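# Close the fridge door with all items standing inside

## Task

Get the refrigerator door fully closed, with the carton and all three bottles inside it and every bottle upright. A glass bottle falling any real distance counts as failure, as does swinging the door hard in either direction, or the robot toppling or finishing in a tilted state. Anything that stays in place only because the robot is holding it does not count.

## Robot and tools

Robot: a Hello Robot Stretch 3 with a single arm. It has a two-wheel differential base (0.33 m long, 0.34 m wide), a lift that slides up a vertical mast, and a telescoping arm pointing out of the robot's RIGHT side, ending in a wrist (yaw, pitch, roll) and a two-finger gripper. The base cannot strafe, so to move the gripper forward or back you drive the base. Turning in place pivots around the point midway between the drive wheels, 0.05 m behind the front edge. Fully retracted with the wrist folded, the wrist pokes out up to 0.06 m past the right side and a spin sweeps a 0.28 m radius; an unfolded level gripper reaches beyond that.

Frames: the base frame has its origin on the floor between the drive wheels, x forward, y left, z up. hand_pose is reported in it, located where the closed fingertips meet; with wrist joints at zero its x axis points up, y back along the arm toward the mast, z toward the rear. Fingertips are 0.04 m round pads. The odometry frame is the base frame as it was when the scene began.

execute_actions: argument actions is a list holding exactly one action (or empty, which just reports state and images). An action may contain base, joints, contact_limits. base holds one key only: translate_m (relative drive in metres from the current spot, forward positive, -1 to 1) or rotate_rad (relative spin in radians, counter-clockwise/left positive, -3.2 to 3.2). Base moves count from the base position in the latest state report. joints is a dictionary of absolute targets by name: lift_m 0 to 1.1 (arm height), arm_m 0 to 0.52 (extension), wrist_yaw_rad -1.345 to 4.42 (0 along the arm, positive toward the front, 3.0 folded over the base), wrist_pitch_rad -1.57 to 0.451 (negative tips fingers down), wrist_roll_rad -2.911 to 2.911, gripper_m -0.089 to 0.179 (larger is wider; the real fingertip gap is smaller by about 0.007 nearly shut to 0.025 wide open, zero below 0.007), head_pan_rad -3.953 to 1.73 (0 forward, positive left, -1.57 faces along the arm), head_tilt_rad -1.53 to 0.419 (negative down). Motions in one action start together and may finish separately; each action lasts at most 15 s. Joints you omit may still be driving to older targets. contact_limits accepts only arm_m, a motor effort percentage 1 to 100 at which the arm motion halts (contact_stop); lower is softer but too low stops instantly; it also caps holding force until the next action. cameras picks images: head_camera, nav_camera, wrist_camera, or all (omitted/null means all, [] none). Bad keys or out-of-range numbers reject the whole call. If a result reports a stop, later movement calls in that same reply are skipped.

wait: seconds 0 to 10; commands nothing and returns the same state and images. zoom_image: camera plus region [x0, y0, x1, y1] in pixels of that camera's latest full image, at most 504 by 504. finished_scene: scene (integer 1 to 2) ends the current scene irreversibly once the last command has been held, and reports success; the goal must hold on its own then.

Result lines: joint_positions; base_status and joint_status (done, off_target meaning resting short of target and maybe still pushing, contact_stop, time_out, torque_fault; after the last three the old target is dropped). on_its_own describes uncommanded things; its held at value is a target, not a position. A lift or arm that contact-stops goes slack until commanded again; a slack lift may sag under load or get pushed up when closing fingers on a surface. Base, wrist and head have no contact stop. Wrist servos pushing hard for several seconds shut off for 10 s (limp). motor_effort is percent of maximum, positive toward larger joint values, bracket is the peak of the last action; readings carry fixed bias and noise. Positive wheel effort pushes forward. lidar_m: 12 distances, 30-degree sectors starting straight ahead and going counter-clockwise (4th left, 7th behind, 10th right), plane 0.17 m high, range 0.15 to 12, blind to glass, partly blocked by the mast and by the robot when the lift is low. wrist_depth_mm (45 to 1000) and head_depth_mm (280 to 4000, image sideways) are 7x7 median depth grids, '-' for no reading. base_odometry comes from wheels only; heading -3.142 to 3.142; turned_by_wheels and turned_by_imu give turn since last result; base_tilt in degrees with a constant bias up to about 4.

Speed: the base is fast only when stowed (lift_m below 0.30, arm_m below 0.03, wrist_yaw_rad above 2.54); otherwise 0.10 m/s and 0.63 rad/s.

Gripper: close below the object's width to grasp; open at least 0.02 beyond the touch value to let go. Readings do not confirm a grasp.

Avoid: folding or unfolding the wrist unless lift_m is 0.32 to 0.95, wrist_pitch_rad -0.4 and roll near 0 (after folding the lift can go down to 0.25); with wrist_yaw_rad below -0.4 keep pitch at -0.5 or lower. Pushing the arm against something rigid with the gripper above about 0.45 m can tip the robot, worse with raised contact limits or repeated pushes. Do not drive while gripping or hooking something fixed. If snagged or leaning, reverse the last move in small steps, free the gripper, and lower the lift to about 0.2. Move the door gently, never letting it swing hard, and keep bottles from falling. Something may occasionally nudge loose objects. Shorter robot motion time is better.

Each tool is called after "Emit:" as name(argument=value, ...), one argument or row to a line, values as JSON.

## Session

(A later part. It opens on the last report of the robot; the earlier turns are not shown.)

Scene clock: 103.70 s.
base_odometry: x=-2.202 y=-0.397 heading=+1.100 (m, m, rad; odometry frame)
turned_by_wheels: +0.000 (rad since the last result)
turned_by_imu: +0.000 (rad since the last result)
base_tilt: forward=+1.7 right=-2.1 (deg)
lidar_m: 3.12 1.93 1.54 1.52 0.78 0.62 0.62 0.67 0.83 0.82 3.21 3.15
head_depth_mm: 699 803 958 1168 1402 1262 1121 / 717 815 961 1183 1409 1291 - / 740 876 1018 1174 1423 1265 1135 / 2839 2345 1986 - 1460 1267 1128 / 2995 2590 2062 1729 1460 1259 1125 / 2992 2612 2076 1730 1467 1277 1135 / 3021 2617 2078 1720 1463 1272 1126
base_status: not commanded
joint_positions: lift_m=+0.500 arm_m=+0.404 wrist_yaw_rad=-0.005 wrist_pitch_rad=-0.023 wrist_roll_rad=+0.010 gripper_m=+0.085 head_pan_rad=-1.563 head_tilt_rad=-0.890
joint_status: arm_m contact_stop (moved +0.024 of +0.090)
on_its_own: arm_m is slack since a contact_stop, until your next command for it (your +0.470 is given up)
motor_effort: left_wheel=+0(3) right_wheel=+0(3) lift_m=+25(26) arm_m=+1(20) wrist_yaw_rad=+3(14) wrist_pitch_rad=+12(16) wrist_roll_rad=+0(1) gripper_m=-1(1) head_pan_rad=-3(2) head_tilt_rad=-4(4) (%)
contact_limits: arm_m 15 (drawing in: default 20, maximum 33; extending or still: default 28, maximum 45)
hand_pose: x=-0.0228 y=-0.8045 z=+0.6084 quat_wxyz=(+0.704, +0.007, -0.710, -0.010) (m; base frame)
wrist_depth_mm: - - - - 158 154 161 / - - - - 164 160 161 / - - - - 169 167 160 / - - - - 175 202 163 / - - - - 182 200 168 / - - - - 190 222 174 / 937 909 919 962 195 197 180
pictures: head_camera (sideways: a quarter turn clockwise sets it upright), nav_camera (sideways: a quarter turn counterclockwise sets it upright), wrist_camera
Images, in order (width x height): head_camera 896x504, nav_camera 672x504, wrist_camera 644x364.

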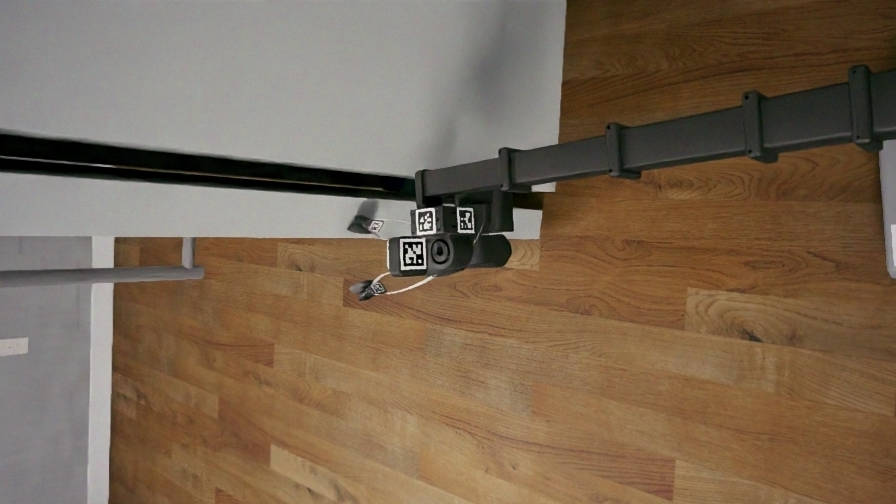

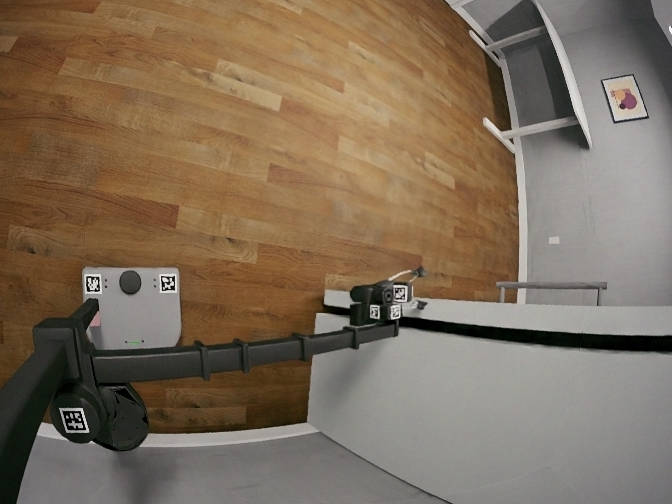

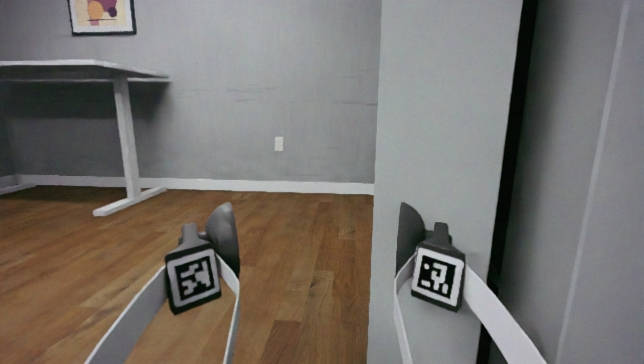

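Emit:
execute_actions(
  actions=[
    {"base":{"translate_m":-0.065},"joints":{"arm_m":0.37}},
  ],
  cameras=["wrist_camera"],
)

Emit:
execute_actions(
  actions=[
    {"joints":{"arm_m":0.46},"contact_limits":{"arm_m":15}},
  ],
  cameras=["wrist_camera","head_camera"],
)

Scene clock: 110.30 s.
base_odometry: x=-2.231 y=-0.454 heading=+1.100 (m, m, rad; odometry frame)
turned_by_wheels: +0.000 (rad since the last result)
turned_by_imu: +0.000 (rad since the last result)
base_tilt: forward=+1.8 right=-2.0 (deg)
lidar_m: 3.19 1.93 1.55 1.45 0.70 0.56 0.55 0.60 0.82 0.81 3.26 3.21
head_depth_mm: 688 796 945 1151 1400 1269 1126 / 695 803 953 1175 1402 1287 - / 725 823 989 1126 1410 1277 1132 / 722 832 1002 1617 1429 1255 1129 / 2931 2549 2078 1718 1451 1271 1126 / 3015 2577 2067 1717 1452 1266 1131 / 3001 2611 2072 1716 1463 1266 1131
base_status: done
joint_positions: lift_m=+0.500 arm_m=+0.370 wrist_yaw_rad=-0.001 wrist_pitch_rad=-0.022 wrist_roll_rad=+0.010 gripper_m=+0.085 head_pan_rad=-1.563 head_tilt_rad=-0.890
joint_status: all done
motor_effort: left_wheel=+0(5) right_wheel=+2(5) lift_m=+25(25) arm_m=-3(4) wrist_yaw_rad=+0(4) wrist_pitch_rad=+11(12) wrist_roll_rad=+0(1) gripper_m=+1(1) head_pan_rad=-3(3) head_tilt_rad=-4(3) (%)
hand_pose: x=-0.0216 y=-0.7709 z=+0.6087 quat_wxyz=(+0.704, +0.008, -0.710, -0.008) (m; base frame)
wrist_depth_mm: - - - 184 623 172 168 / - - - 190 262 178 172 / - - - 196 419 183 177 / - - - 203 616 189 184 / - - - 209 720 195 190 / - - - 218 740 202 197 / 936 954 905 227 265 211 204
pictures: wrist_camera
Images, in order (width x height): wrist_camera 644x364.

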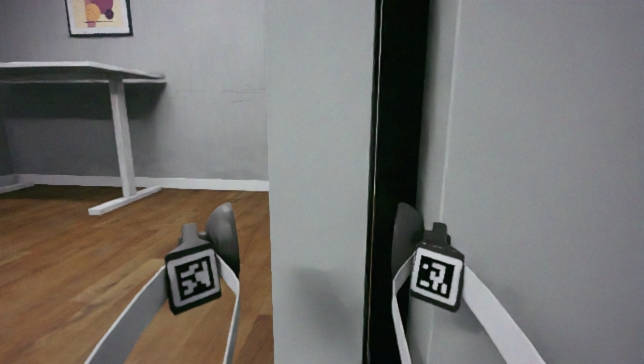

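Scene clock: 112.20 s.
base_odometry: x=-2.231 y=-0.454 heading=+1.099 (m, m, rad; odometry frame)
turned_by_wheels: +0.000 (rad since the last result)
turned_by_imu: +0.000 (rad since the last result)
base_tilt: forward=+1.8 right=-2.1 (deg)
lidar_m: 3.18 1.94 1.55 1.46 0.70 0.56 0.55 0.60 0.82 0.81 3.23 3.21
head_depth_mm: 691 800 936 1151 1387 1263 1117 / 695 805 948 1167 1393 1288 - / 729 827 985 1174 1417 1261 1136 / 722 843 988 1580 1446 1268 1131 / 2863 2505 2090 1722 1461 1263 1134 / 3003 2600 2065 1714 1464 1272 1133 / 3020 2640 2072 1703 1467 1272 1133
base_status: not commanded
joint_positions: lift_m=+0.500 arm_m=+0.460 wrist_yaw_rad=-0.010 wrist_pitch_rad=-0.021 wrist_roll_rad=+0.010 gripper_m=+0.085 head_pan_rad=-1.563 head_tilt_rad=-0.890
joint_status: all done
motor_effort: left_wheel=-4(4) right_wheel=+6(6) lift_m=+25(25) arm_m=+4(3) wrist_yaw_rad=+7(7) wrist_pitch_rad=+11(11) wrist_roll_rad=+0(0) gripper_m=-1(1) head_pan_rad=-3(3) head_tilt_rad=-3(4) (%)
contact_limits: arm_m 15 (drawing in: default 20, maximum 33; extending or still: default 28, maximum 45)
hand_pose: x=-0.0239 y=-0.8602 z=+0.6088 quat_wxyz=(+0.704, +0.004, -0.710, -0.011) (m; base frame)
wrist_depth_mm: - - 106 102 101 136 93 / - - 111 105 561 134 96 / - - 116 109 588 134 99 / - - 120 112 539 132 102 / - - 122 117 114 131 105 / - - 128 121 119 120 109 / 938 925 862 126 368 141 112
pictures: head_camera (sideways: a quarter turn clockwise sets it upright), wrist_camera
Images, in order (width x height): head_camera 896x504, wrist_camera 644x364.

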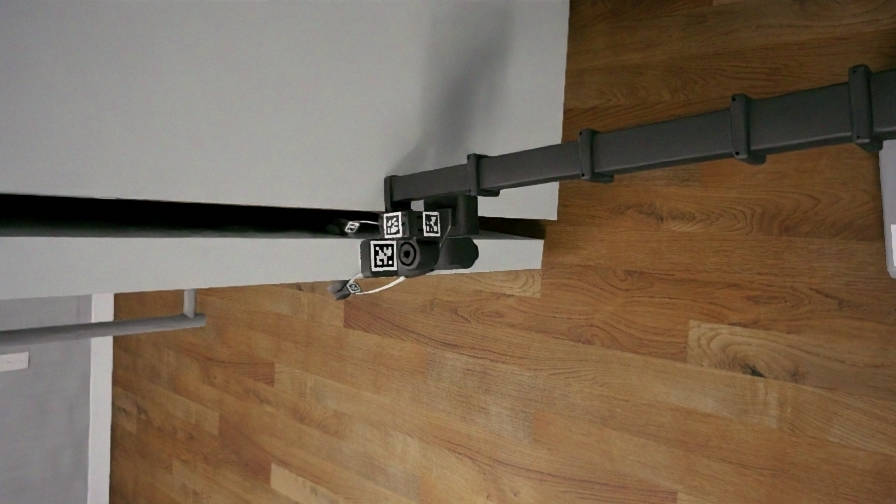

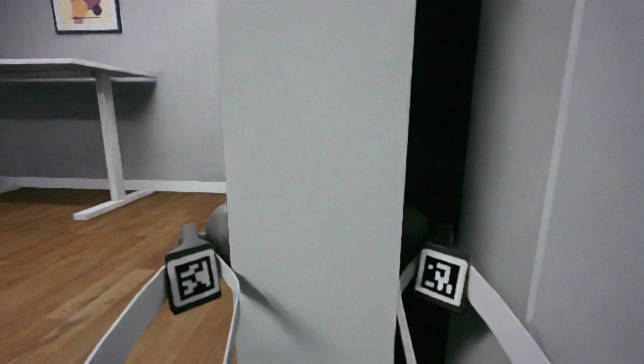

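Straddling the door. Open it forward.

Emit:
execute_actions(
  actions=[
    {"base":{"translate_m":0.12},"joints":{"head_tilt_rad":-0.5}},
  ],
  cameras=["head_camera"],
)

Emit:
execute_actions(
  actions=[
    {"base":{"translate_m":0.15},"joints":{"arm_m":0.5}},
  ],
)

Scene clock: 120.67 s.
base_odometry: x=-2.177 y=-0.348 heading=+1.099 (m, m, rad; odometry frame)
turned_by_wheels: +0.000 (rad since the last result)
turned_by_imu: -0.001 (rad since the last result)
base_tilt: forward=+1.8 right=-1.9 (deg)
lidar_m: 3.07 1.92 1.53 1.52 0.85 0.68 0.67 0.73 0.84 0.84 3.20 3.12
head_depth_mm: 666 721 785 869 967 1079 1227 / 1108 1184 1252 901 1012 1110 1234 / 871 958 1065 1203 1398 - 1318 / 705 761 848 937 1038 1571 1283 / 2798 3034 3350 2754 2080 1617 1327 / 2870 3107 3358 2863 2071 1625 1329 / 2875 3118 3460 2920 2079 1632 1339
base_status: done
joint_positions: lift_m=+0.500 arm_m=+0.460 wrist_yaw_rad=-0.005 wrist_pitch_rad=-0.021 wrist_roll_rad=+0.010 gripper_m=+0.085 head_pan_rad=-1.563 head_tilt_rad=-0.508
joint_status: all done
motor_effort: left_wheel=-2(6) right_wheel=+2(15) lift_m=+25(25) arm_m=+2(4) wrist_yaw_rad=+3(12) wrist_pitch_rad=+11(11) wrist_roll_rad=+0(0) gripper_m=+0(4) head_pan_rad=-3(3) head_tilt_rad=+2(21) (%)
hand_pose: x=-0.0227 y=-0.8604 z=+0.6089 quat_wxyz=(+0.704, +0.006, -0.710, -0.009) (m; base frame)
wrist_depth_mm: - - - 136 148 547 532 / - - - 141 165 574 561 / - - - 147 188 590 569 / - - - 150 219 613 589 / - - - 156 147 483 404 / - - - 161 152 498 301 / 925 929 933 169 478 492 352
pictures: head_camera (sideways: a quarter turn clockwise sets it upright)
Images, in order (width x height): head_camera 896x504.

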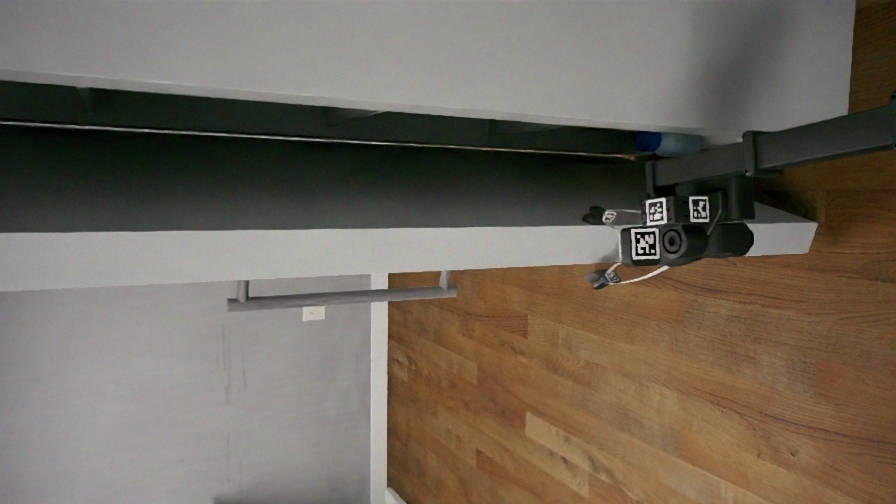

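Scene clock: 123.13 s.
base_odometry: x=-2.109 y=-0.214 heading=+1.099 (m, m, rad; odometry frame)
turned_by_wheels: +0.000 (rad since the last result)
turned_by_imu: -0.001 (rad since the last result)
base_tilt: forward=+1.7 right=-1.9 (deg)
lidar_m: 2.94 1.89 1.52 1.50 1.04 0.83 0.82 0.89 0.89 0.93 3.14 2.97
head_depth_mm: 1134 1231 1305 1444 1070 1145 1246 / 1013 1118 1270 1444 1634 1557 1348 / 870 946 1045 1170 1313 - 1330 / 786 856 950 1045 1148 1526 1319 / 2879 3139 3408 2907 2062 1612 1329 / 2897 3115 3483 2896 2078 1621 1340 / 2894 3160 3463 2926 2097 1626 1338
base_status: done
joint_positions: lift_m=+0.500 arm_m=+0.500 wrist_yaw_rad=-0.003 wrist_pitch_rad=-0.021 wrist_roll_rad=+0.010 gripper_m=+0.085 head_pan_rad=-1.563 head_tilt_rad=-0.508
joint_status: all done
motor_effort: left_wheel=-1(8) right_wheel=+0(11) lift_m=+25(25) arm_m=+3(6) wrist_yaw_rad=+2(12) wrist_pitch_rad=+11(11) wrist_roll_rad=+0(0) gripper_m=+0(3) head_pan_rad=-3(3) head_tilt_rad=+3(3) (%)
hand_pose: x=-0.0222 y=-0.9003 z=+0.6089 quat_wxyz=(+0.704, +0.007, -0.710, -0.009) (m; base frame)
wrist_depth_mm: - - - 184 217 424 524 / - - - 191 227 468 548 / - - - 197 242 524 559 / - - - 204 256 578 582 / - - - 210 233 603 594 / - - - 218 240 627 533 / 929 941 938 226 317 637 485
pictures: head_camera (sideways: a quarter turn clockwise sets it upright), nav_camera (sideways: a quarter turn counterclockwise sets it upright), wrist_camera
Images, in order (width x height): head_camera 896x504, nav_camera 672x504, wrist_camera 644x364.

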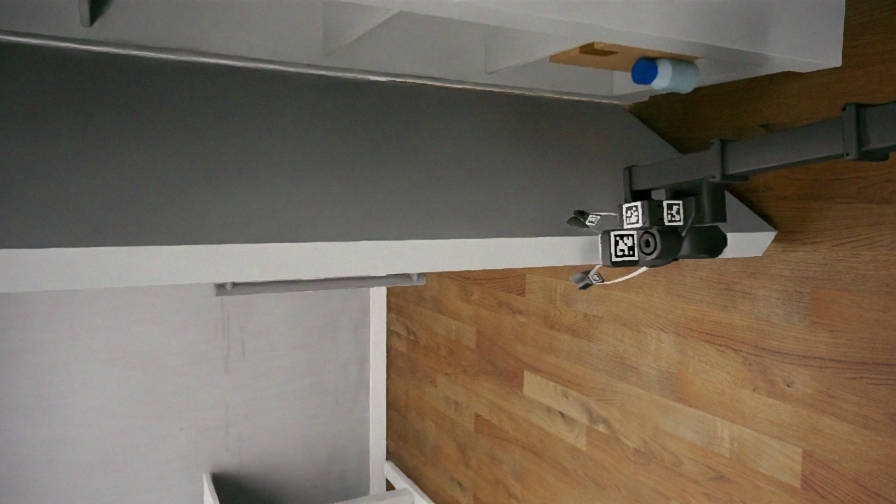

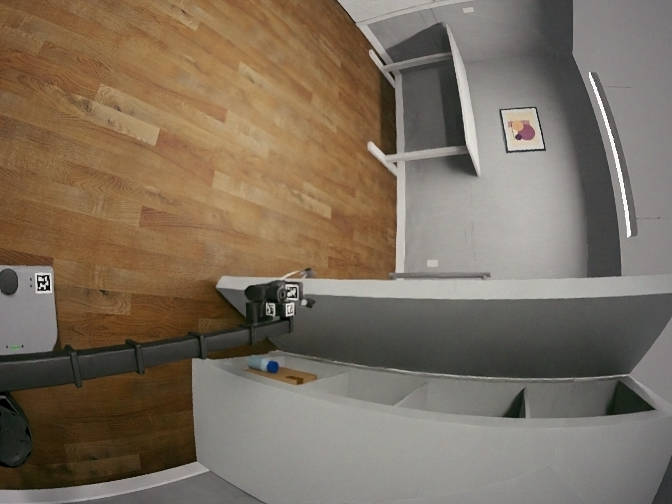

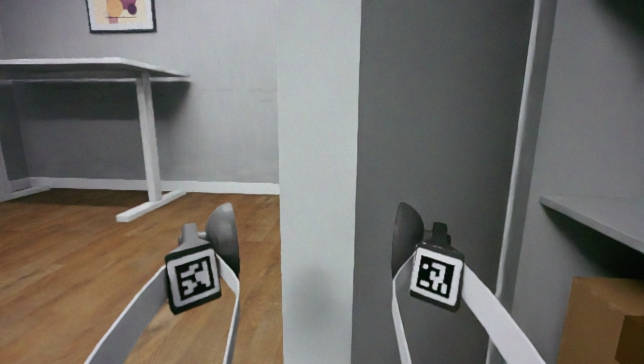

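Emit:
execute_actions(
  actions=[
    {"base":{"rotate_rad":-0.6},"joints":{"arm_m":0.0,"wrist_pitch_rad":-0.4,"gripper_m":0.0}},
  ],
  cameras=[],
)

Emit:
execute_actions(
  actions=[
    {"base":{"translate_m":0.4}},
  ],
  cameras=[],
)

Emit:
execute_actions(
  actions=[
    {"base":{"rotate_rad":0.6}},
  ],
  cameras=[],
)

Emit:
execute_actions(
  actions=[
    {"base":{"translate_m":-0.45},"joints":{"head_tilt_rad":-0.9,"wrist_pitch_rad":0}},
  ],
)

Scene clock: 143.53 s.
base_odometry: x=-2.109 y=-0.214 heading=+0.499 (m, m, rad; odometry frame)
turned_by_wheels: -0.600 (rad since the last result)
turned_by_imu: -0.587 (rad since the last result)
base_tilt: forward=+1.7 right=-2.1 (deg)
lidar_m: 3.00 2.93 2.01 1.53 1.51 1.10 0.84 0.82 0.87 0.88 0.94 3.14
head_depth_mm: 922 991 1058 1126 1212 1310 1303 / 903 988 1092 1203 1345 1485 1312 / 847 925 1010 1130 1251 1423 1314 / 806 872 946 1044 1161 1304 1323 / 761 819 888 977 1071 1217 1301 / 722 795 881 1439 1582 1534 1342 / 1116 1224 1322 1396 1407 1414 1313
base_status: done
joint_positions: lift_m=+0.500 arm_m=+0.000 wrist_yaw_rad=-0.002 wrist_pitch_rad=-0.415 wrist_roll_rad=+0.010 gripper_m=+0.000 head_pan_rad=-1.563 head_tilt_rad=-0.507
joint_status: all done
motor_effort: left_wheel=+1(6) right_wheel=-1(6) lift_m=+25(25) arm_m=-3(6) wrist_yaw_rad=+1(2) wrist_pitch_rad=+8(9) wrist_roll_rad=+0(1) gripper_m=-2(81) head_pan_rad=-3(3) head_tilt_rad=+2(3) (%)
hand_pose: x=-0.0219 y=-0.3701 z=+0.5130 quat_wxyz=(+0.688, +0.145, -0.695, -0.147) (m; base frame)
wrist_depth_mm: 599 827 582 636 741 657 525 / 606 832 638 687 795 677 548 / 606 862 713 774 891 693 570 / 676 868 879 872 956 772 579 / 799 813 837 - 875 770 604 / 722 738 717 692 752 726 632 / 640 622 646 635 658 643 620
pictures: none
No camera images: the call's "cameras" was empty. Leave "cameras" out to get every camera's image.

Scene clock: 148.47 s.
base_odometry: x=-1.758 y=-0.022 heading=+0.499 (m, m, rad; odometry frame)
turned_by_wheels: +0.000 (rad since the last result)
turned_by_imu: -0.001 (rad since the last result)
base_tilt: forward=+1.7 right=-2.0 (deg)
lidar_m: 2.65 2.58 2.25 1.72 1.70 1.58 1.20 1.17 0.91 0.81 3.05 2.84
head_depth_mm: 747 820 915 1026 1182 1380 1311 / 789 838 904 991 1099 1265 1327 / 1207 1324 1346 1559 1391 1454 1312 / 1142 1242 1359 1490 1635 1558 1332 / 938 952 966 969 992 1126 1270 / 657 712 782 896 2021 1627 1337 / 2588 2791 3004 2943 2087 1638 1346
base_status: done
joint_positions: lift_m=+0.500 arm_m=+0.000 wrist_yaw_rad=-0.002 wrist_pitch_rad=-0.415 wrist_roll_rad=+0.010 gripper_m=+0.000 head_pan_rad=-1.563 head_tilt_rad=-0.507
joint_status: not commanded
motor_effort: left_wheel=+1(5) right_wheel=-1(1) lift_m=+25(25) arm_m=-3(3) wrist_yaw_rad=+1(1) wrist_pitch_rad=+8(7) wrist_roll_rad=+1(0) gripper_m=-1(1) head_pan_rad=-3(3) head_tilt_rad=+2(2) (%)
hand_pose: x=-0.0219 y=-0.3701 z=+0.5130 quat_wxyz=(+0.688, +0.145, -0.695, -0.147) (m; base frame)
wrist_depth_mm: - - 522 953 619 634 753 / - - 596 - 662 706 801 / - - 633 - 725 820 843 / - - 765 - 810 - 883 / 872 867 836 - 822 872 834 / 710 720 711 689 730 741 739 / 626 620 631 628 646 649 638
pictures: none
No camera images: the call's "cameras" was empty. Leave "cameras" out to get every camera's image.

Scene clock: 150.37 s.
base_odometry: x=-1.758 y=-0.022 heading=+1.099 (m, m, rad; odometry frame)
turned_by_wheels: +0.600 (rad since the last result)
turned_by_imu: +0.587 (rad since the last result)
base_tilt: forward=+1.6 right=-2.0 (deg)
lidar_m: 2.58 2.12 1.69 1.67 1.49 1.19 1.17 0.91 0.80 2.89 2.83 2.61
head_depth_mm: 2593 2831 3016 2410 953 1028 1206 / 2624 2833 3073 2863 2039 1602 1320 / 2675 2900 3114 2836 2048 1609 1315 / 2609 2904 3167 2896 2067 1626 1324 / 2670 2925 3231 2897 2091 1612 1331 / 2692 2954 3236 2924 2099 1607 1327 / 2752 2930 3208 2916 2064 1639 1343
base_status: done
joint_positions: lift_m=+0.500 arm_m=+0.000 wrist_yaw_rad=-0.002 wrist_pitch_rad=-0.415 wrist_roll_rad=+0.010 gripper_m=+0.000 head_pan_rad=-1.563 head_tilt_rad=-0.507
joint_status: not commanded
motor_effort: left_wheel=-1(5) right_wheel=+1(4) lift_m=+25(25) arm_m=-3(3) wrist_yaw_rad=+1(1) wrist_pitch_rad=+8(8) wrist_roll_rad=+0(0) gripper_m=-3(2) head_pan_rad=-3(3) head_tilt_rad=+2(2) (%)
hand_pose: x=-0.0219 y=-0.3701 z=+0.5130 quat_wxyz=(+0.688, +0.145, -0.695, -0.147) (m; base frame)
wrist_depth_mm: - - - - - - 739 / - - - - - 506 850 / - - - - - 561 855 / - - - - - 670 784 / 849 870 885 - 868 834 755 / 728 725 754 679 737 743 705 / 618 628 623 625 632 637 643
pictures: none
No camera images: the call's "cameras" was empty. Leave "cameras" out to get every camera's image.

Scene clock: 155.83 s.
base_odometry: x=-1.962 y=-0.423 heading=+1.099 (m, m, rad; odometry frame)
turned_by_wheels: +0.000 (rad since the last result)
turned_by_imu: +0.001 (rad since the last result)
base_tilt: forward=+1.9 right=-2.0 (deg)
lidar_m: 3.01 2.19 1.75 1.74 0.92 0.74 0.73 0.77 0.63 0.72 2.98 3.04
head_depth_mm: 942 814 730 847 1094 1268 1116 / 988 1140 1296 1330 1185 1267 - / 842 995 1218 1556 1460 1265 - / 735 854 1004 1225 1433 1291 1126 / 654 741 871 1078 1405 1269 1129 / 629 813 2030 1714 1464 1278 1124 / 2854 2637 2085 1731 1459 1280 1136
base_status: done
joint_positions: lift_m=+0.500 arm_m=+0.000 wrist_yaw_rad=-0.002 wrist_pitch_rad=-0.022 wrist_roll_rad=+0.010 gripper_m=+0.000 head_pan_rad=-1.563 head_tilt_rad=-0.889
joint_status: all done
motor_effort: left_wheel=-1(7) right_wheel=+2(2) lift_m=+25(25) arm_m=-3(3) wrist_yaw_rad=+0(0) wrist_pitch_rad=+11(10) wrist_roll_rad=+0(1) gripper_m=-2(3) head_pan_rad=-3(3) head_tilt_rad=-4(22) (%)
hand_pose: x=-0.0218 y=-0.4009 z=+0.6087 quat_wxyz=(+0.704, +0.007, -0.710, -0.009) (m; base frame)
wrist_depth_mm: - - 445 548 767 657 308 / - - 461 561 782 388 315 / - - 483 584 819 386 327 / - - 506 602 866 381 340 / - - - - 861 374 344 / - - - 655 848 375 358 / 947 921 555 660 860 389 376
pictures: head_camera (sideways: a quarter turn clockwise sets it upright), nav_camera (sideways: a quarter turn counterclockwise sets it upright), wrist_camera
Images, in order (width x height): head_camera 896x504, nav_camera 672x504, wrist_camera 644x364.

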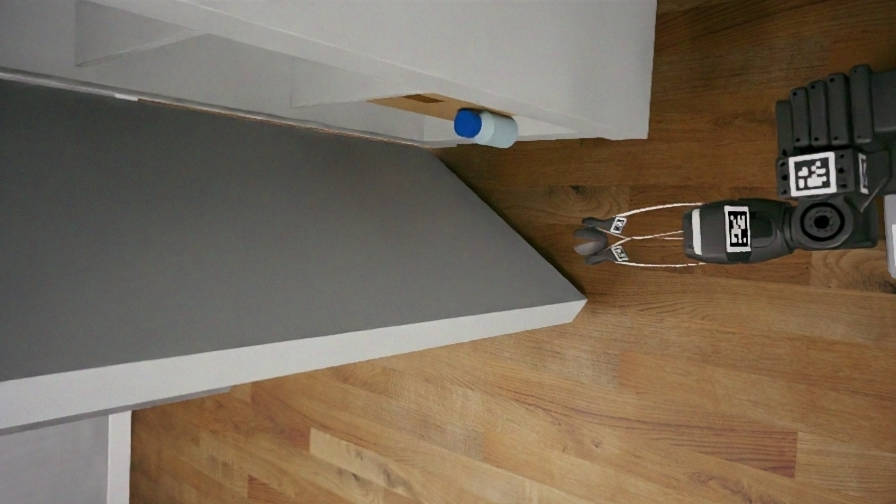

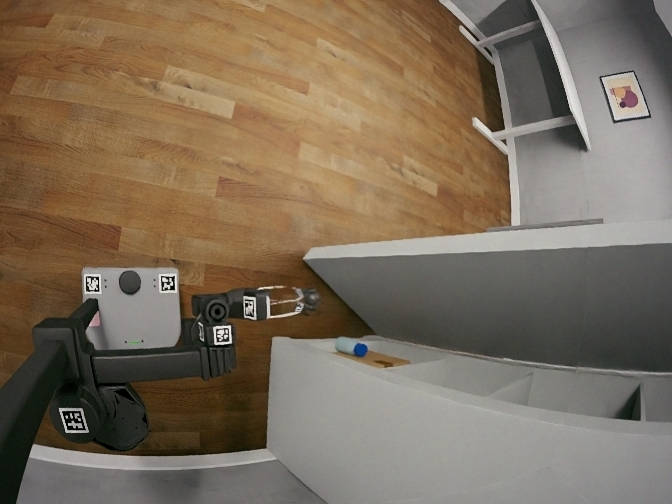

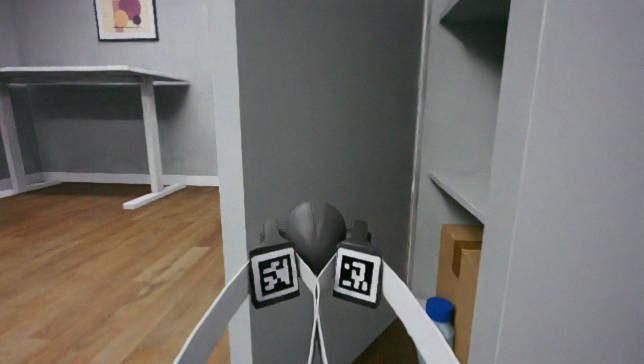

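Good. Extend into the wedge, then drive forward.

Emit:
execute_actions(
  actions=[
    {"joints":{"arm_m":0.2}},
  ],
  cameras=[],
)

Emit:
execute_actions(
  actions=[
    {"base":{"translate_m":0.25},"joints":{"arm_m":0.35,"head_tilt_rad":-0.7}},
  ],
  cameras=["head_camera"],
)

Emit:
execute_actions(
  actions=[
    {"base":{"translate_m":0.25},"joints":{"arm_m":0.5}},
  ],
)

Scene clock: 162.63 s.
base_odometry: x=-1.962 y=-0.423 heading=+1.099 (m, m, rad; odometry frame)
turned_by_wheels: +0.000 (rad since the last result)
turned_by_imu: +0.000 (rad since the last result)
base_tilt: forward=+1.9 right=-2.1 (deg)
lidar_m: 3.01 2.19 1.75 1.73 0.93 0.74 0.73 0.77 0.63 0.72 2.99 3.05
head_depth_mm: 941 811 731 852 1095 1268 1120 / 991 1141 1297 1327 1166 1289 - / 846 997 1218 1563 1523 1242 1126 / 737 854 1006 1217 1391 1274 1123 / 653 739 871 1080 1412 1275 1127 / 630 813 2002 1718 1462 1289 1123 / 2836 2615 2079 1712 1453 1269 1131
base_status: not commanded
joint_positions: lift_m=+0.500 arm_m=+0.200 wrist_yaw_rad=-0.001 wrist_pitch_rad=-0.021 wrist_roll_rad=+0.010 gripper_m=+0.000 head_pan_rad=-1.563 head_tilt_rad=-0.889
joint_status: all done
motor_effort: left_wheel=-1(1) right_wheel=+1(1) lift_m=+25(25) arm_m=+3(2) wrist_yaw_rad=+0(1) wrist_pitch_rad=+11(11) wrist_roll_rad=+0(0) gripper_m=-3(2) head_pan_rad=-3(3) head_tilt_rad=-4(4) (%)
hand_pose: x=-0.0218 y=-0.6003 z=+0.6089 quat_wxyz=(+0.704, +0.007, -0.710, -0.008) (m; base frame)
wrist_depth_mm: - - 273 357 529 599 583 / - - 278 371 551 620 594 / - - 286 384 572 631 610 / - - 293 399 614 660 628 / - - 298 - 660 682 408 / - - 300 431 727 551 310 / 926 944 336 448 672 505 367
pictures: none
No camera images: the call's "cameras" was empty. Leave "cameras" out to get every camera's image.

Scene clock: 166.07 s.
base_odometry: x=-1.848 y=-0.201 heading=+1.099 (m, m, rad; odometry frame)
turned_by_wheels: +0.000 (rad since the last result)
turned_by_imu: -0.001 (rad since the last result)
base_tilt: forward=+1.8 right=-2.0 (deg)
lidar_m: 2.78 2.15 1.72 1.70 1.24 0.99 0.98 0.81 0.77 0.99 2.90 2.80
head_depth_mm: 935 1064 1232 1454 1572 1368 1184 / 904 1016 1174 1380 1576 1393 1196 / 876 988 1119 1305 1515 1358 1181 / 852 953 1081 1249 1470 1381 1190 / 2622 3004 2700 2116 1662 1394 1197 / 2745 3086 2806 2073 1675 1397 1200 / 2735 3053 2786 2140 1671 1396 1197
base_status: done
joint_positions: lift_m=+0.500 arm_m=+0.350 wrist_yaw_rad=-0.003 wrist_pitch_rad=-0.022 wrist_roll_rad=+0.010 gripper_m=+0.000 head_pan_rad=-1.563 head_tilt_rad=-0.704
joint_status: all done
motor_effort: left_wheel=-1(4) right_wheel=+1(10) lift_m=+25(26) arm_m=+3(13) wrist_yaw_rad=+1(2) wrist_pitch_rad=+11(14) wrist_roll_rad=+0(0) gripper_m=-2(1) head_pan_rad=-2(3) head_tilt_rad=+1(14) (%)
hand_pose: x=-0.0221 y=-0.7503 z=+0.6087 quat_wxyz=(+0.704, +0.007, -0.710, -0.009) (m; base frame)
wrist_depth_mm: - - - 385 411 444 488 / - - - 391 427 460 517 / - - - 401 441 489 532 / - - - 417 456 508 544 / - - - - 474 523 570 / - - - 453 507 557 600 / 930 929 931 464 514 586 590
pictures: head_camera (sideways: a quarter turn clockwise sets it upright)
Images, in order (width x height): head_camera 896x504.

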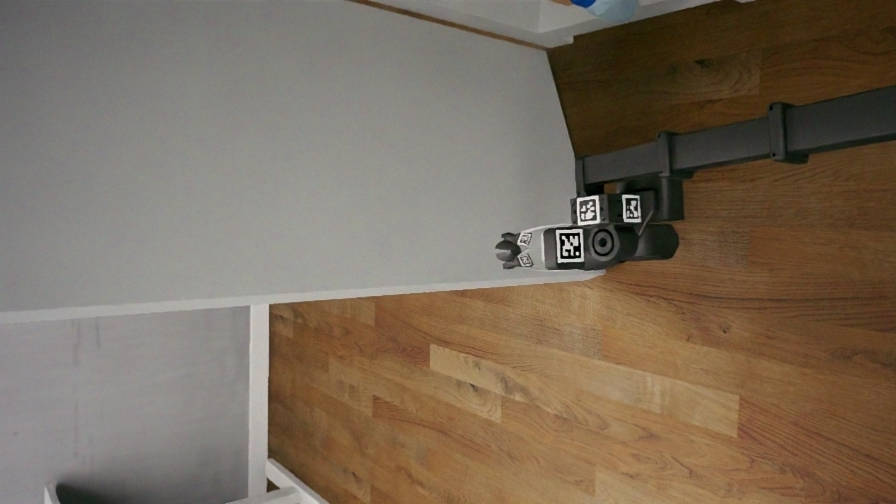

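Scene clock: 169.63 s.
base_odometry: x=-1.735 y=+0.022 heading=+1.099 (m, m, rad; odometry frame)
turned_by_wheels: +0.000 (rad since the last result)
turned_by_imu: -0.002 (rad since the last result)
base_tilt: forward=+1.9 right=-2.1 (deg)
lidar_m: 2.53 2.12 1.69 1.67 1.55 1.24 1.22 0.95 1.10 1.07 2.83 2.56
head_depth_mm: 914 1031 1191 1399 1594 1380 1183 / 898 1003 1157 1355 1566 1401 1205 / 2639 2963 2542 1948 1560 1394 1182 / 2668 3055 2784 2151 1627 1383 1189 / 2735 3057 2807 2115 1664 1389 1198 / 2709 3081 2840 2095 1689 1396 1196 / 2622 3064 2785 2115 1682 1402 1197
base_status: done
joint_positions: lift_m=+0.500 arm_m=+0.500 wrist_yaw_rad=-0.002 wrist_pitch_rad=-0.021 wrist_roll_rad=+0.010 gripper_m=+0.000 head_pan_rad=-1.563 head_tilt_rad=-0.704
joint_status: all done
motor_effort: left_wheel=+0(4) right_wheel=+0(4) lift_m=+25(25) arm_m=+3(4) wrist_yaw_rad=+0(1) wrist_pitch_rad=+11(11) wrist_roll_rad=+0(0) gripper_m=-2(3) head_pan_rad=-3(3) head_tilt_rad=+2(1) (%)
hand_pose: x=-0.0219 y=-0.9003 z=+0.6089 quat_wxyz=(+0.704, +0.007, -0.710, -0.008) (m; base frame)
wrist_depth_mm: - - - - - 299 298 / - - - - - 299 310 / - - - - - 312 322 / - - - - - 324 338 / - - - - - 331 354 / - - - - - 347 367 / 937 939 953 953 893 360 390
pictures: head_camera (sideways: a quarter turn clockwise sets it upright), nav_camera (sideways: a quarter turn counterclockwise sets it upright), wrist_camera
Images, in order (width x height): head_camera 896x504, nav_camera 672x504, wrist_camera 644x364.

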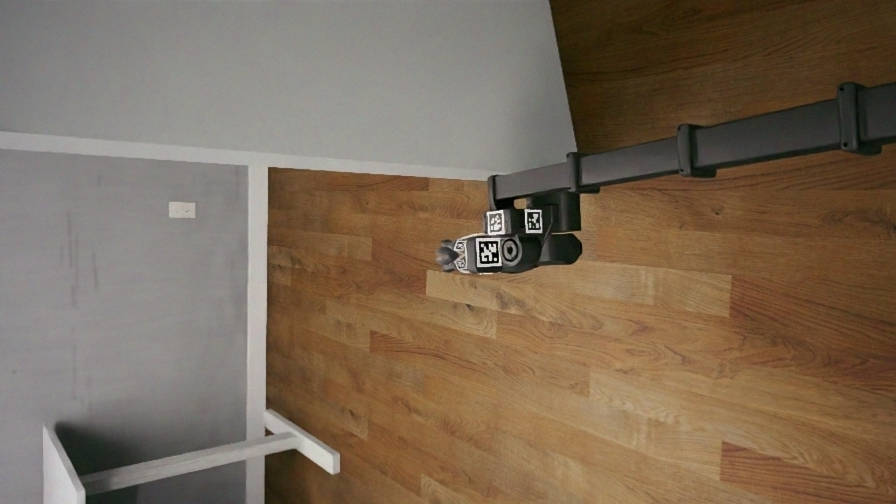

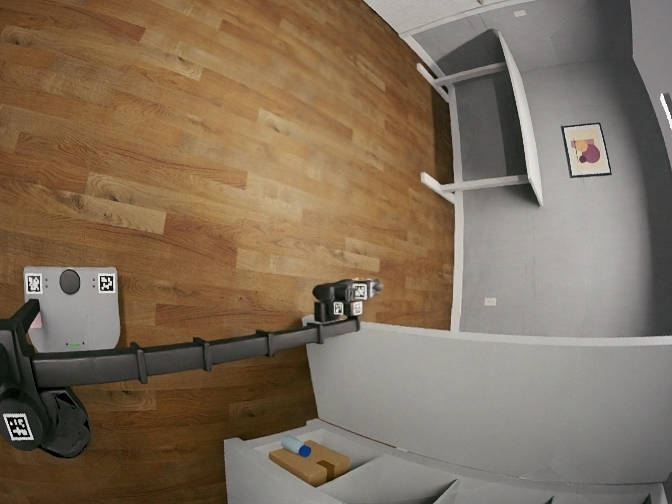

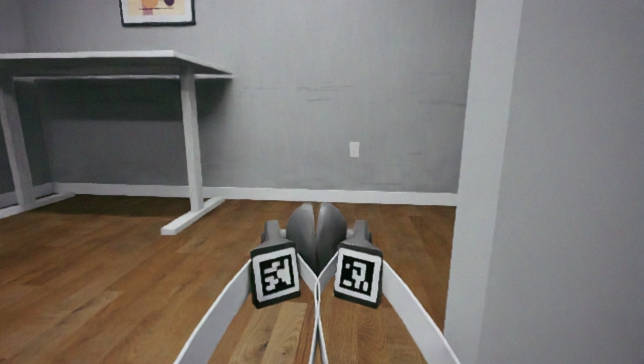

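Emit:
execute_actions(
  actions=[
    {"joints":{"arm_m":0.0,"wrist_pitch_rad":-0.4}},
  ],
  cameras=[],
)

Emit:
execute_actions(
  actions=[
    {"base":{"rotate_rad":-1.6}},
  ],
  cameras=[],
)

Emit:
execute_actions(
  actions=[
    {"base":{"translate_m":0.45},"joints":{"head_tilt_rad":-0.8}},
  ],
)

Scene clock: 187.10 s.
base_odometry: x=-1.735 y=+0.022 heading=+1.099 (m, m, rad; odometry frame)
turned_by_wheels: +0.000 (rad since the last result)
turned_by_imu: +0.000 (rad since the last result)
base_tilt: forward=+1.8 right=-2.1 (deg)
lidar_m: 2.53 2.12 1.69 1.67 1.55 1.24 1.22 0.95 1.10 1.07 2.84 2.55
head_depth_mm: 919 1035 1190 1388 1598 1373 1189 / 894 1002 1156 1353 1568 1386 1192 / 2641 2948 2564 1874 1580 1372 1188 / 2712 3032 2793 2101 1659 1389 1194 / 2713 3046 2826 2107 1656 1402 1197 / 2757 3071 2847 2120 1668 1392 1196 / 2637 3041 2824 2105 1680 1400 1204
base_status: not commanded
joint_positions: lift_m=+0.500 arm_m=+0.000 wrist_yaw_rad=-0.002 wrist_pitch_rad=-0.415 wrist_roll_rad=+0.010 gripper_m=+0.000 head_pan_rad=-1.563 head_tilt_rad=-0.704
joint_status: all done
motor_effort: left_wheel=+0(1) right_wheel=+1(0) lift_m=+25(25) arm_m=-3(0) wrist_yaw_rad=-1(1) wrist_pitch_rad=+8(10) wrist_roll_rad=+0(1) gripper_m=-2(2) head_pan_rad=-3(3) head_tilt_rad=+2(1) (%)
hand_pose: x=-0.0219 y=-0.3701 z=+0.5130 quat_wxyz=(+0.688, +0.145, -0.695, -0.147) (m; base frame)
wrist_depth_mm: - - - - 731 761 800 / - - - - 803 846 855 / - - - - 882 938 912 / - - - - - - 849 / 846 840 856 - 873 863 817 / 723 716 729 681 733 738 753 / 625 633 631 630 625 636 640
pictures: none
No camera images: the call's "cameras" was empty. Leave "cameras" out to get every camera's image.

Scene clock: 190.57 s.
base_odometry: x=-1.735 y=+0.022 heading=-0.501 (m, m, rad; odometry frame)
turned_by_wheels: -1.600 (rad since the last result)
turned_by_imu: -1.567 (rad since the last result)
base_tilt: forward=+1.7 right=-1.9 (deg)
lidar_m: 1.07 2.82 2.56 2.53 2.16 1.69 1.67 1.58 1.24 1.22 0.95 1.11
head_depth_mm: 1020 1143 1302 1502 1657 1382 1180 / 1026 1152 1306 1500 1664 1376 1187 / 1032 1157 1315 1524 1657 1383 1196 / 1039 1169 1324 1536 1670 1381 1187 / 1048 1166 1328 1552 1670 1409 1194 / 1050 1169 1346 1541 1673 1400 1197 / 1056 1186 1350 1553 1636 1409 1207
base_status: done
joint_positions: lift_m=+0.500 arm_m=+0.000 wrist_yaw_rad=-0.002 wrist_pitch_rad=-0.415 wrist_roll_rad=+0.010 gripper_m=+0.000 head_pan_rad=-1.563 head_tilt_rad=-0.704
joint_status: not commanded
motor_effort: left_wheel=+1(5) right_wheel=-1(5) lift_m=+25(25) arm_m=-3(3) wrist_yaw_rad=+1(0) wrist_pitch_rad=+7(8) wrist_roll_rad=+1(0) gripper_m=-2(2) head_pan_rad=-3(3) head_tilt_rad=+2(2) (%)
hand_pose: x=-0.0219 y=-0.3701 z=+0.5130 quat_wxyz=(+0.688, +0.145, -0.695, -0.147) (m; base frame)
wrist_depth_mm: 712 874 902 845 832 842 831 / 708 952 981 938 923 901 858 / 704 - - - - - 975 / 725 976 - - - - - / 741 860 875 - 883 857 887 / 703 740 715 680 738 746 752 / 617 631 633 637 636 626 643
pictures: none
No camera images: the call's "cameras" was empty. Leave "cameras" out to get every camera's image.

Scene clock: 196.03 s.
base_odometry: x=-1.340 y=-0.194 heading=-0.501 (m, m, rad; odometry frame)
turned_by_wheels: +0.000 (rad since the last result)
turned_by_imu: -0.001 (rad since the last result)
base_tilt: forward=+1.7 right=-2.0 (deg)
lidar_m: 0.67 2.39 2.52 2.49 2.67 2.15 2.12 1.64 1.29 0.75 0.76 0.63
head_depth_mm: 1080 1225 1420 1690 1531 1313 1155 / 1088 1229 1426 1697 1550 1326 1178 / 1092 1235 1430 1716 1563 1322 1178 / 1102 1244 1454 1743 1559 1361 1155 / 1088 1200 1352 1421 1436 1325 1159 / 786 797 836 976 1308 1331 1158 / 617 690 860 1169 1238 1336 1164
base_status: done
joint_positions: lift_m=+0.500 arm_m=+0.000 wrist_yaw_rad=-0.002 wrist_pitch_rad=-0.415 wrist_roll_rad=+0.010 gripper_m=+0.000 head_pan_rad=-1.563 head_tilt_rad=-0.790
joint_status: all done
motor_effort: left_wheel=+1(6) right_wheel=-2(2) lift_m=+25(25) arm_m=-3(3) wrist_yaw_rad=+1(1) wrist_pitch_rad=+7(8) wrist_roll_rad=+0(0) gripper_m=-1(2) head_pan_rad=-3(2) head_tilt_rad=-5(11) (%)
hand_pose: x=-0.0219 y=-0.3701 z=+0.5130 quat_wxyz=(+0.688, +0.145, -0.695, -0.147) (m; base frame)
wrist_depth_mm: 610 436 600 900 884 887 878 / 714 490 614 - 970 938 906 / 571 588 619 - - - - / 639 636 650 - - - - / 699 691 674 - 897 880 904 / 722 745 707 708 733 721 732 / 625 625 630 623 635 634 639
pictures: head_camera (sideways: a quarter turn clockwise sets it upright), nav_camera (sideways: a quarter turn counterclockwise sets it upright), wrist_camera
Images, in order (width x height): head_camera 896x504, nav_camera 672x504, wrist_camera 644x364.

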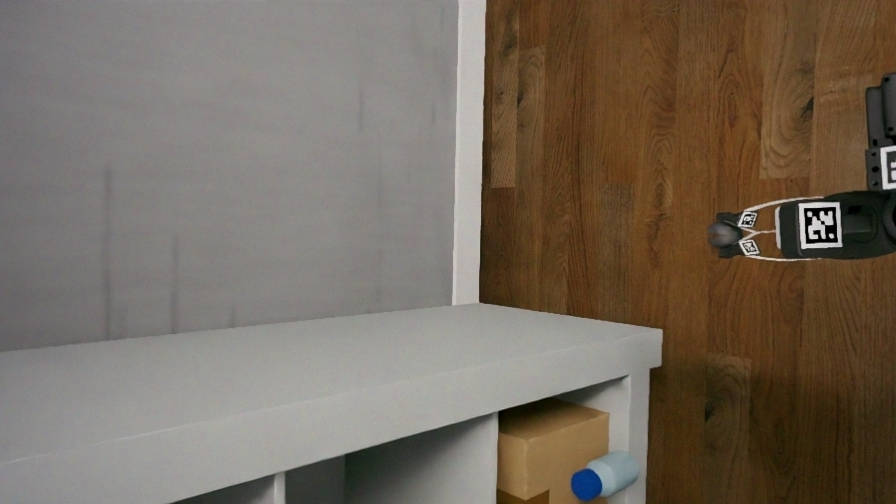

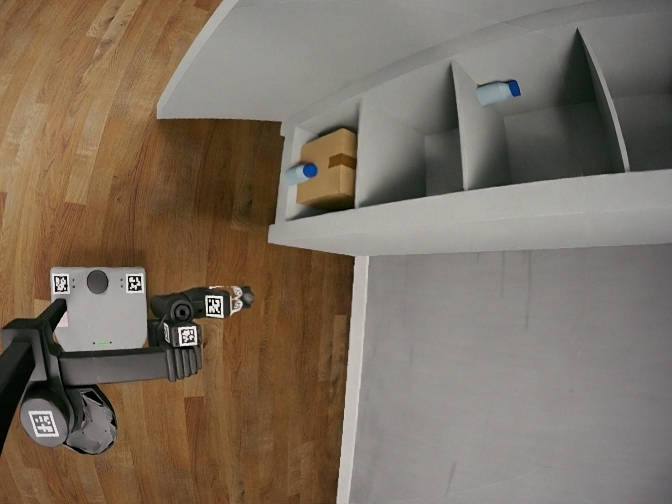

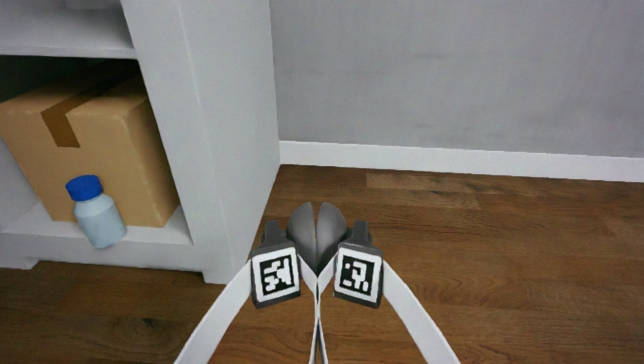

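Emit:
execute_actions(
  actions=[
    {"base":{"translate_m":0.33},"joints":{"head_tilt_rad":-1.0,"gripper_m":0.12,"lift_m":0.35}},
  ],
)

Scene clock: 206.23 s.
base_odometry: x=-1.051 y=-0.352 heading=-0.501 (m, m, rad; odometry frame)
turned_by_wheels: +0.000 (rad since the last result)
turned_by_imu: -0.001 (rad since the last result)
base_tilt: forward=+1.8 right=-2.0 (deg)
lidar_m: 2.31 2.09 2.45 2.45 2.63 2.48 2.44 1.68 1.32 0.74 0.42 0.33
head_depth_mm: 1190 1390 1709 1575 1374 1233 1099 / 1153 1405 1717 1560 1381 1229 1141 / 703 810 995 1400 1376 1241 - / 785 1240 1147 1389 1380 1241 - / 813 1236 1146 1284 1387 1232 1111 / 818 1226 1142 1393 1370 1226 1106 / 813 1092 1095 1186 1051 896 1085
base_status: done
joint_positions: lift_m=+0.350 arm_m=+0.000 wrist_yaw_rad=-0.002 wrist_pitch_rad=-0.415 wrist_roll_rad=+0.010 gripper_m=+0.120 head_pan_rad=-1.563 head_tilt_rad=-0.987
joint_status: all done
motor_effort: left_wheel=+1(6) right_wheel=-1(2) lift_m=+14(23) arm_m=-3(3) wrist_yaw_rad=+1(1) wrist_pitch_rad=+8(8) wrist_roll_rad=+0(1) gripper_m=+0(80) head_pan_rad=-3(3) head_tilt_rad=-4(17) (%)
hand_pose: x=-0.0219 y=-0.3700 z=+0.3637 quat_wxyz=(+0.688, +0.145, -0.695, -0.147) (m; base frame)
wrist_depth_mm: 480 552 508 690 451 871 894 / 493 545 536 558 501 - 968 / 486 598 581 629 951 - - / 476 624 625 627 800 826 825 / 462 660 654 637 653 680 687 / 443 - 563 561 563 590 573 / 400 482 480 492 490 479 495
pictures: head_camera (sideways: a quarter turn clockwise sets it upright), nav_camera (sideways: a quarter turn counterclockwise sets it upright), wrist_camera
Images, in order (width x height): head_camera 896x504, nav_camera 672x504, wrist_camera 644x364.

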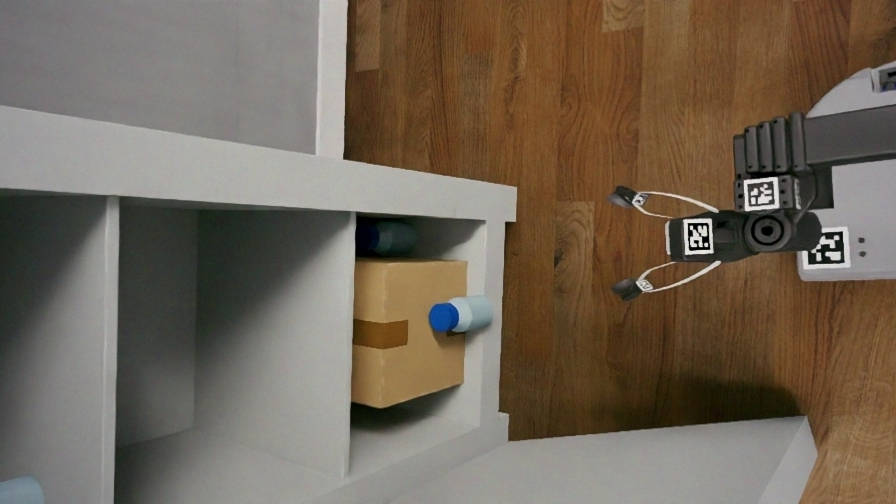

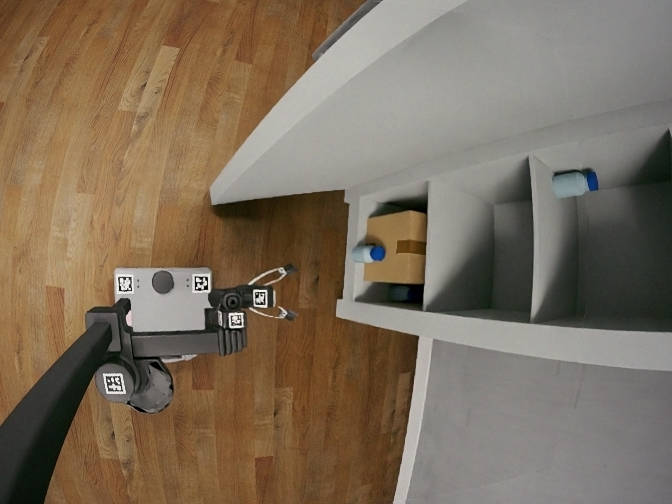

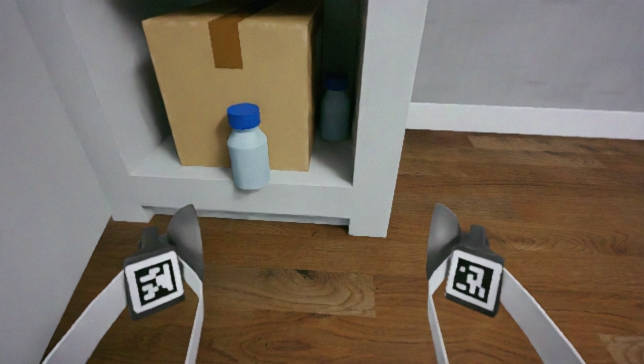

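Emit:
execute_actions(
  actions=[
    {"base":{"translate_m":0.085},"joints":{"wrist_pitch_rad":0,"lift_m":0.08,"arm_m":0.1}},
  ],
)

Scene clock: 213.53 s.
base_odometry: x=-0.976 y=-0.393 heading=-0.501 (m, m, rad; odometry frame)
turned_by_wheels: +0.000 (rad since the last result)
turned_by_imu: +0.000 (rad since the last result)
base_tilt: forward=+1.7 right=-2.0 (deg)
lidar_m: 2.22 2.00 2.45 2.43 2.62 2.56 2.52 1.70 0.77 0.74 0.27 0.27
head_depth_mm: 721 1413 1705 1598 1372 1222 1100 / 704 817 1038 1544 1389 1227 1140 / 810 1226 1116 1400 1387 1248 - / 814 1229 1146 1276 1386 1227 1136 / 815 1234 1148 1356 1384 1230 1106 / 812 1216 1114 1344 1289 974 1077 / 787 869 948 832 684 625 1099
base_status: done
joint_positions: lift_m=+0.080 arm_m=+0.100 wrist_yaw_rad=-0.002 wrist_pitch_rad=-0.021 wrist_roll_rad=+0.010 gripper_m=+0.120 head_pan_rad=-1.563 head_tilt_rad=-0.988
joint_status: all done
motor_effort: left_wheel=+1(6) right_wheel=-1(0) lift_m=+14(14) arm_m=+3(3) wrist_yaw_rad=+1(1) wrist_pitch_rad=+11(11) wrist_roll_rad=+0(0) gripper_m=+1(0) head_pan_rad=-3(3) head_tilt_rad=-4(5) (%)
hand_pose: x=-0.0219 y=-0.5003 z=+0.1896 quat_wxyz=(+0.704, +0.007, -0.710, -0.008) (m; base frame)
wrist_depth_mm: 395 456 417 415 562 366 817 / 402 489 441 431 559 379 868 / 390 491 450 437 546 397 876 / 394 455 464 440 460 879 880 / 389 444 440 430 424 610 656 / 413 - 463 458 442 489 465 / 366 359 355 358 356 362 358
pictures: head_camera (sideways: a quarter turn clockwise sets it upright), nav_camera (sideways: a quarter turn counterclockwise sets it upright), wrist_camera
Images, in order (width x height): head_camera 896x504, nav_camera 672x504, wrist_camera 644x364.

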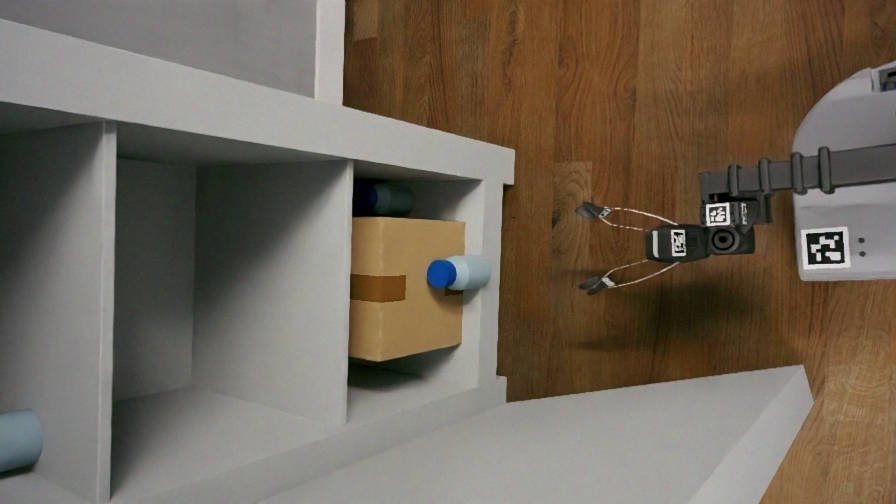

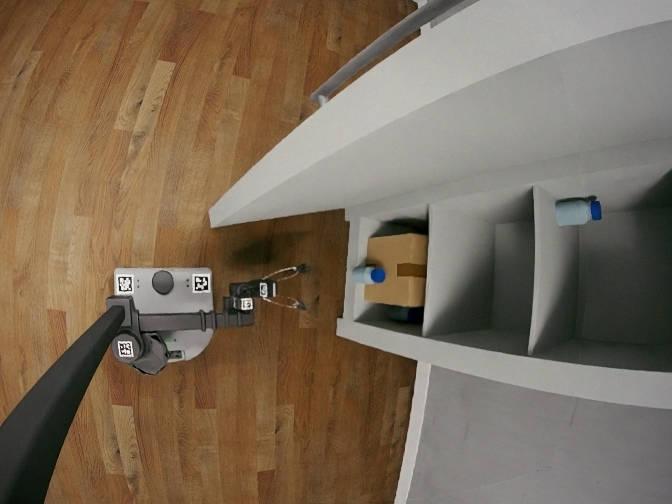

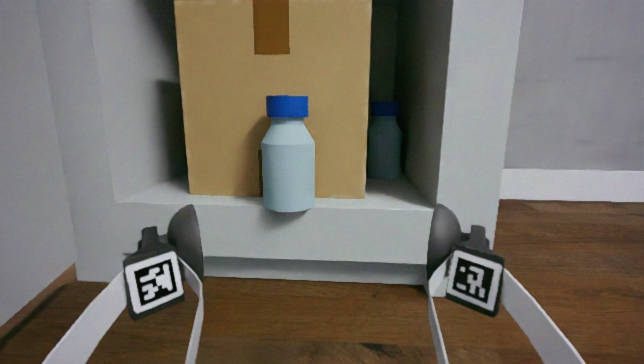

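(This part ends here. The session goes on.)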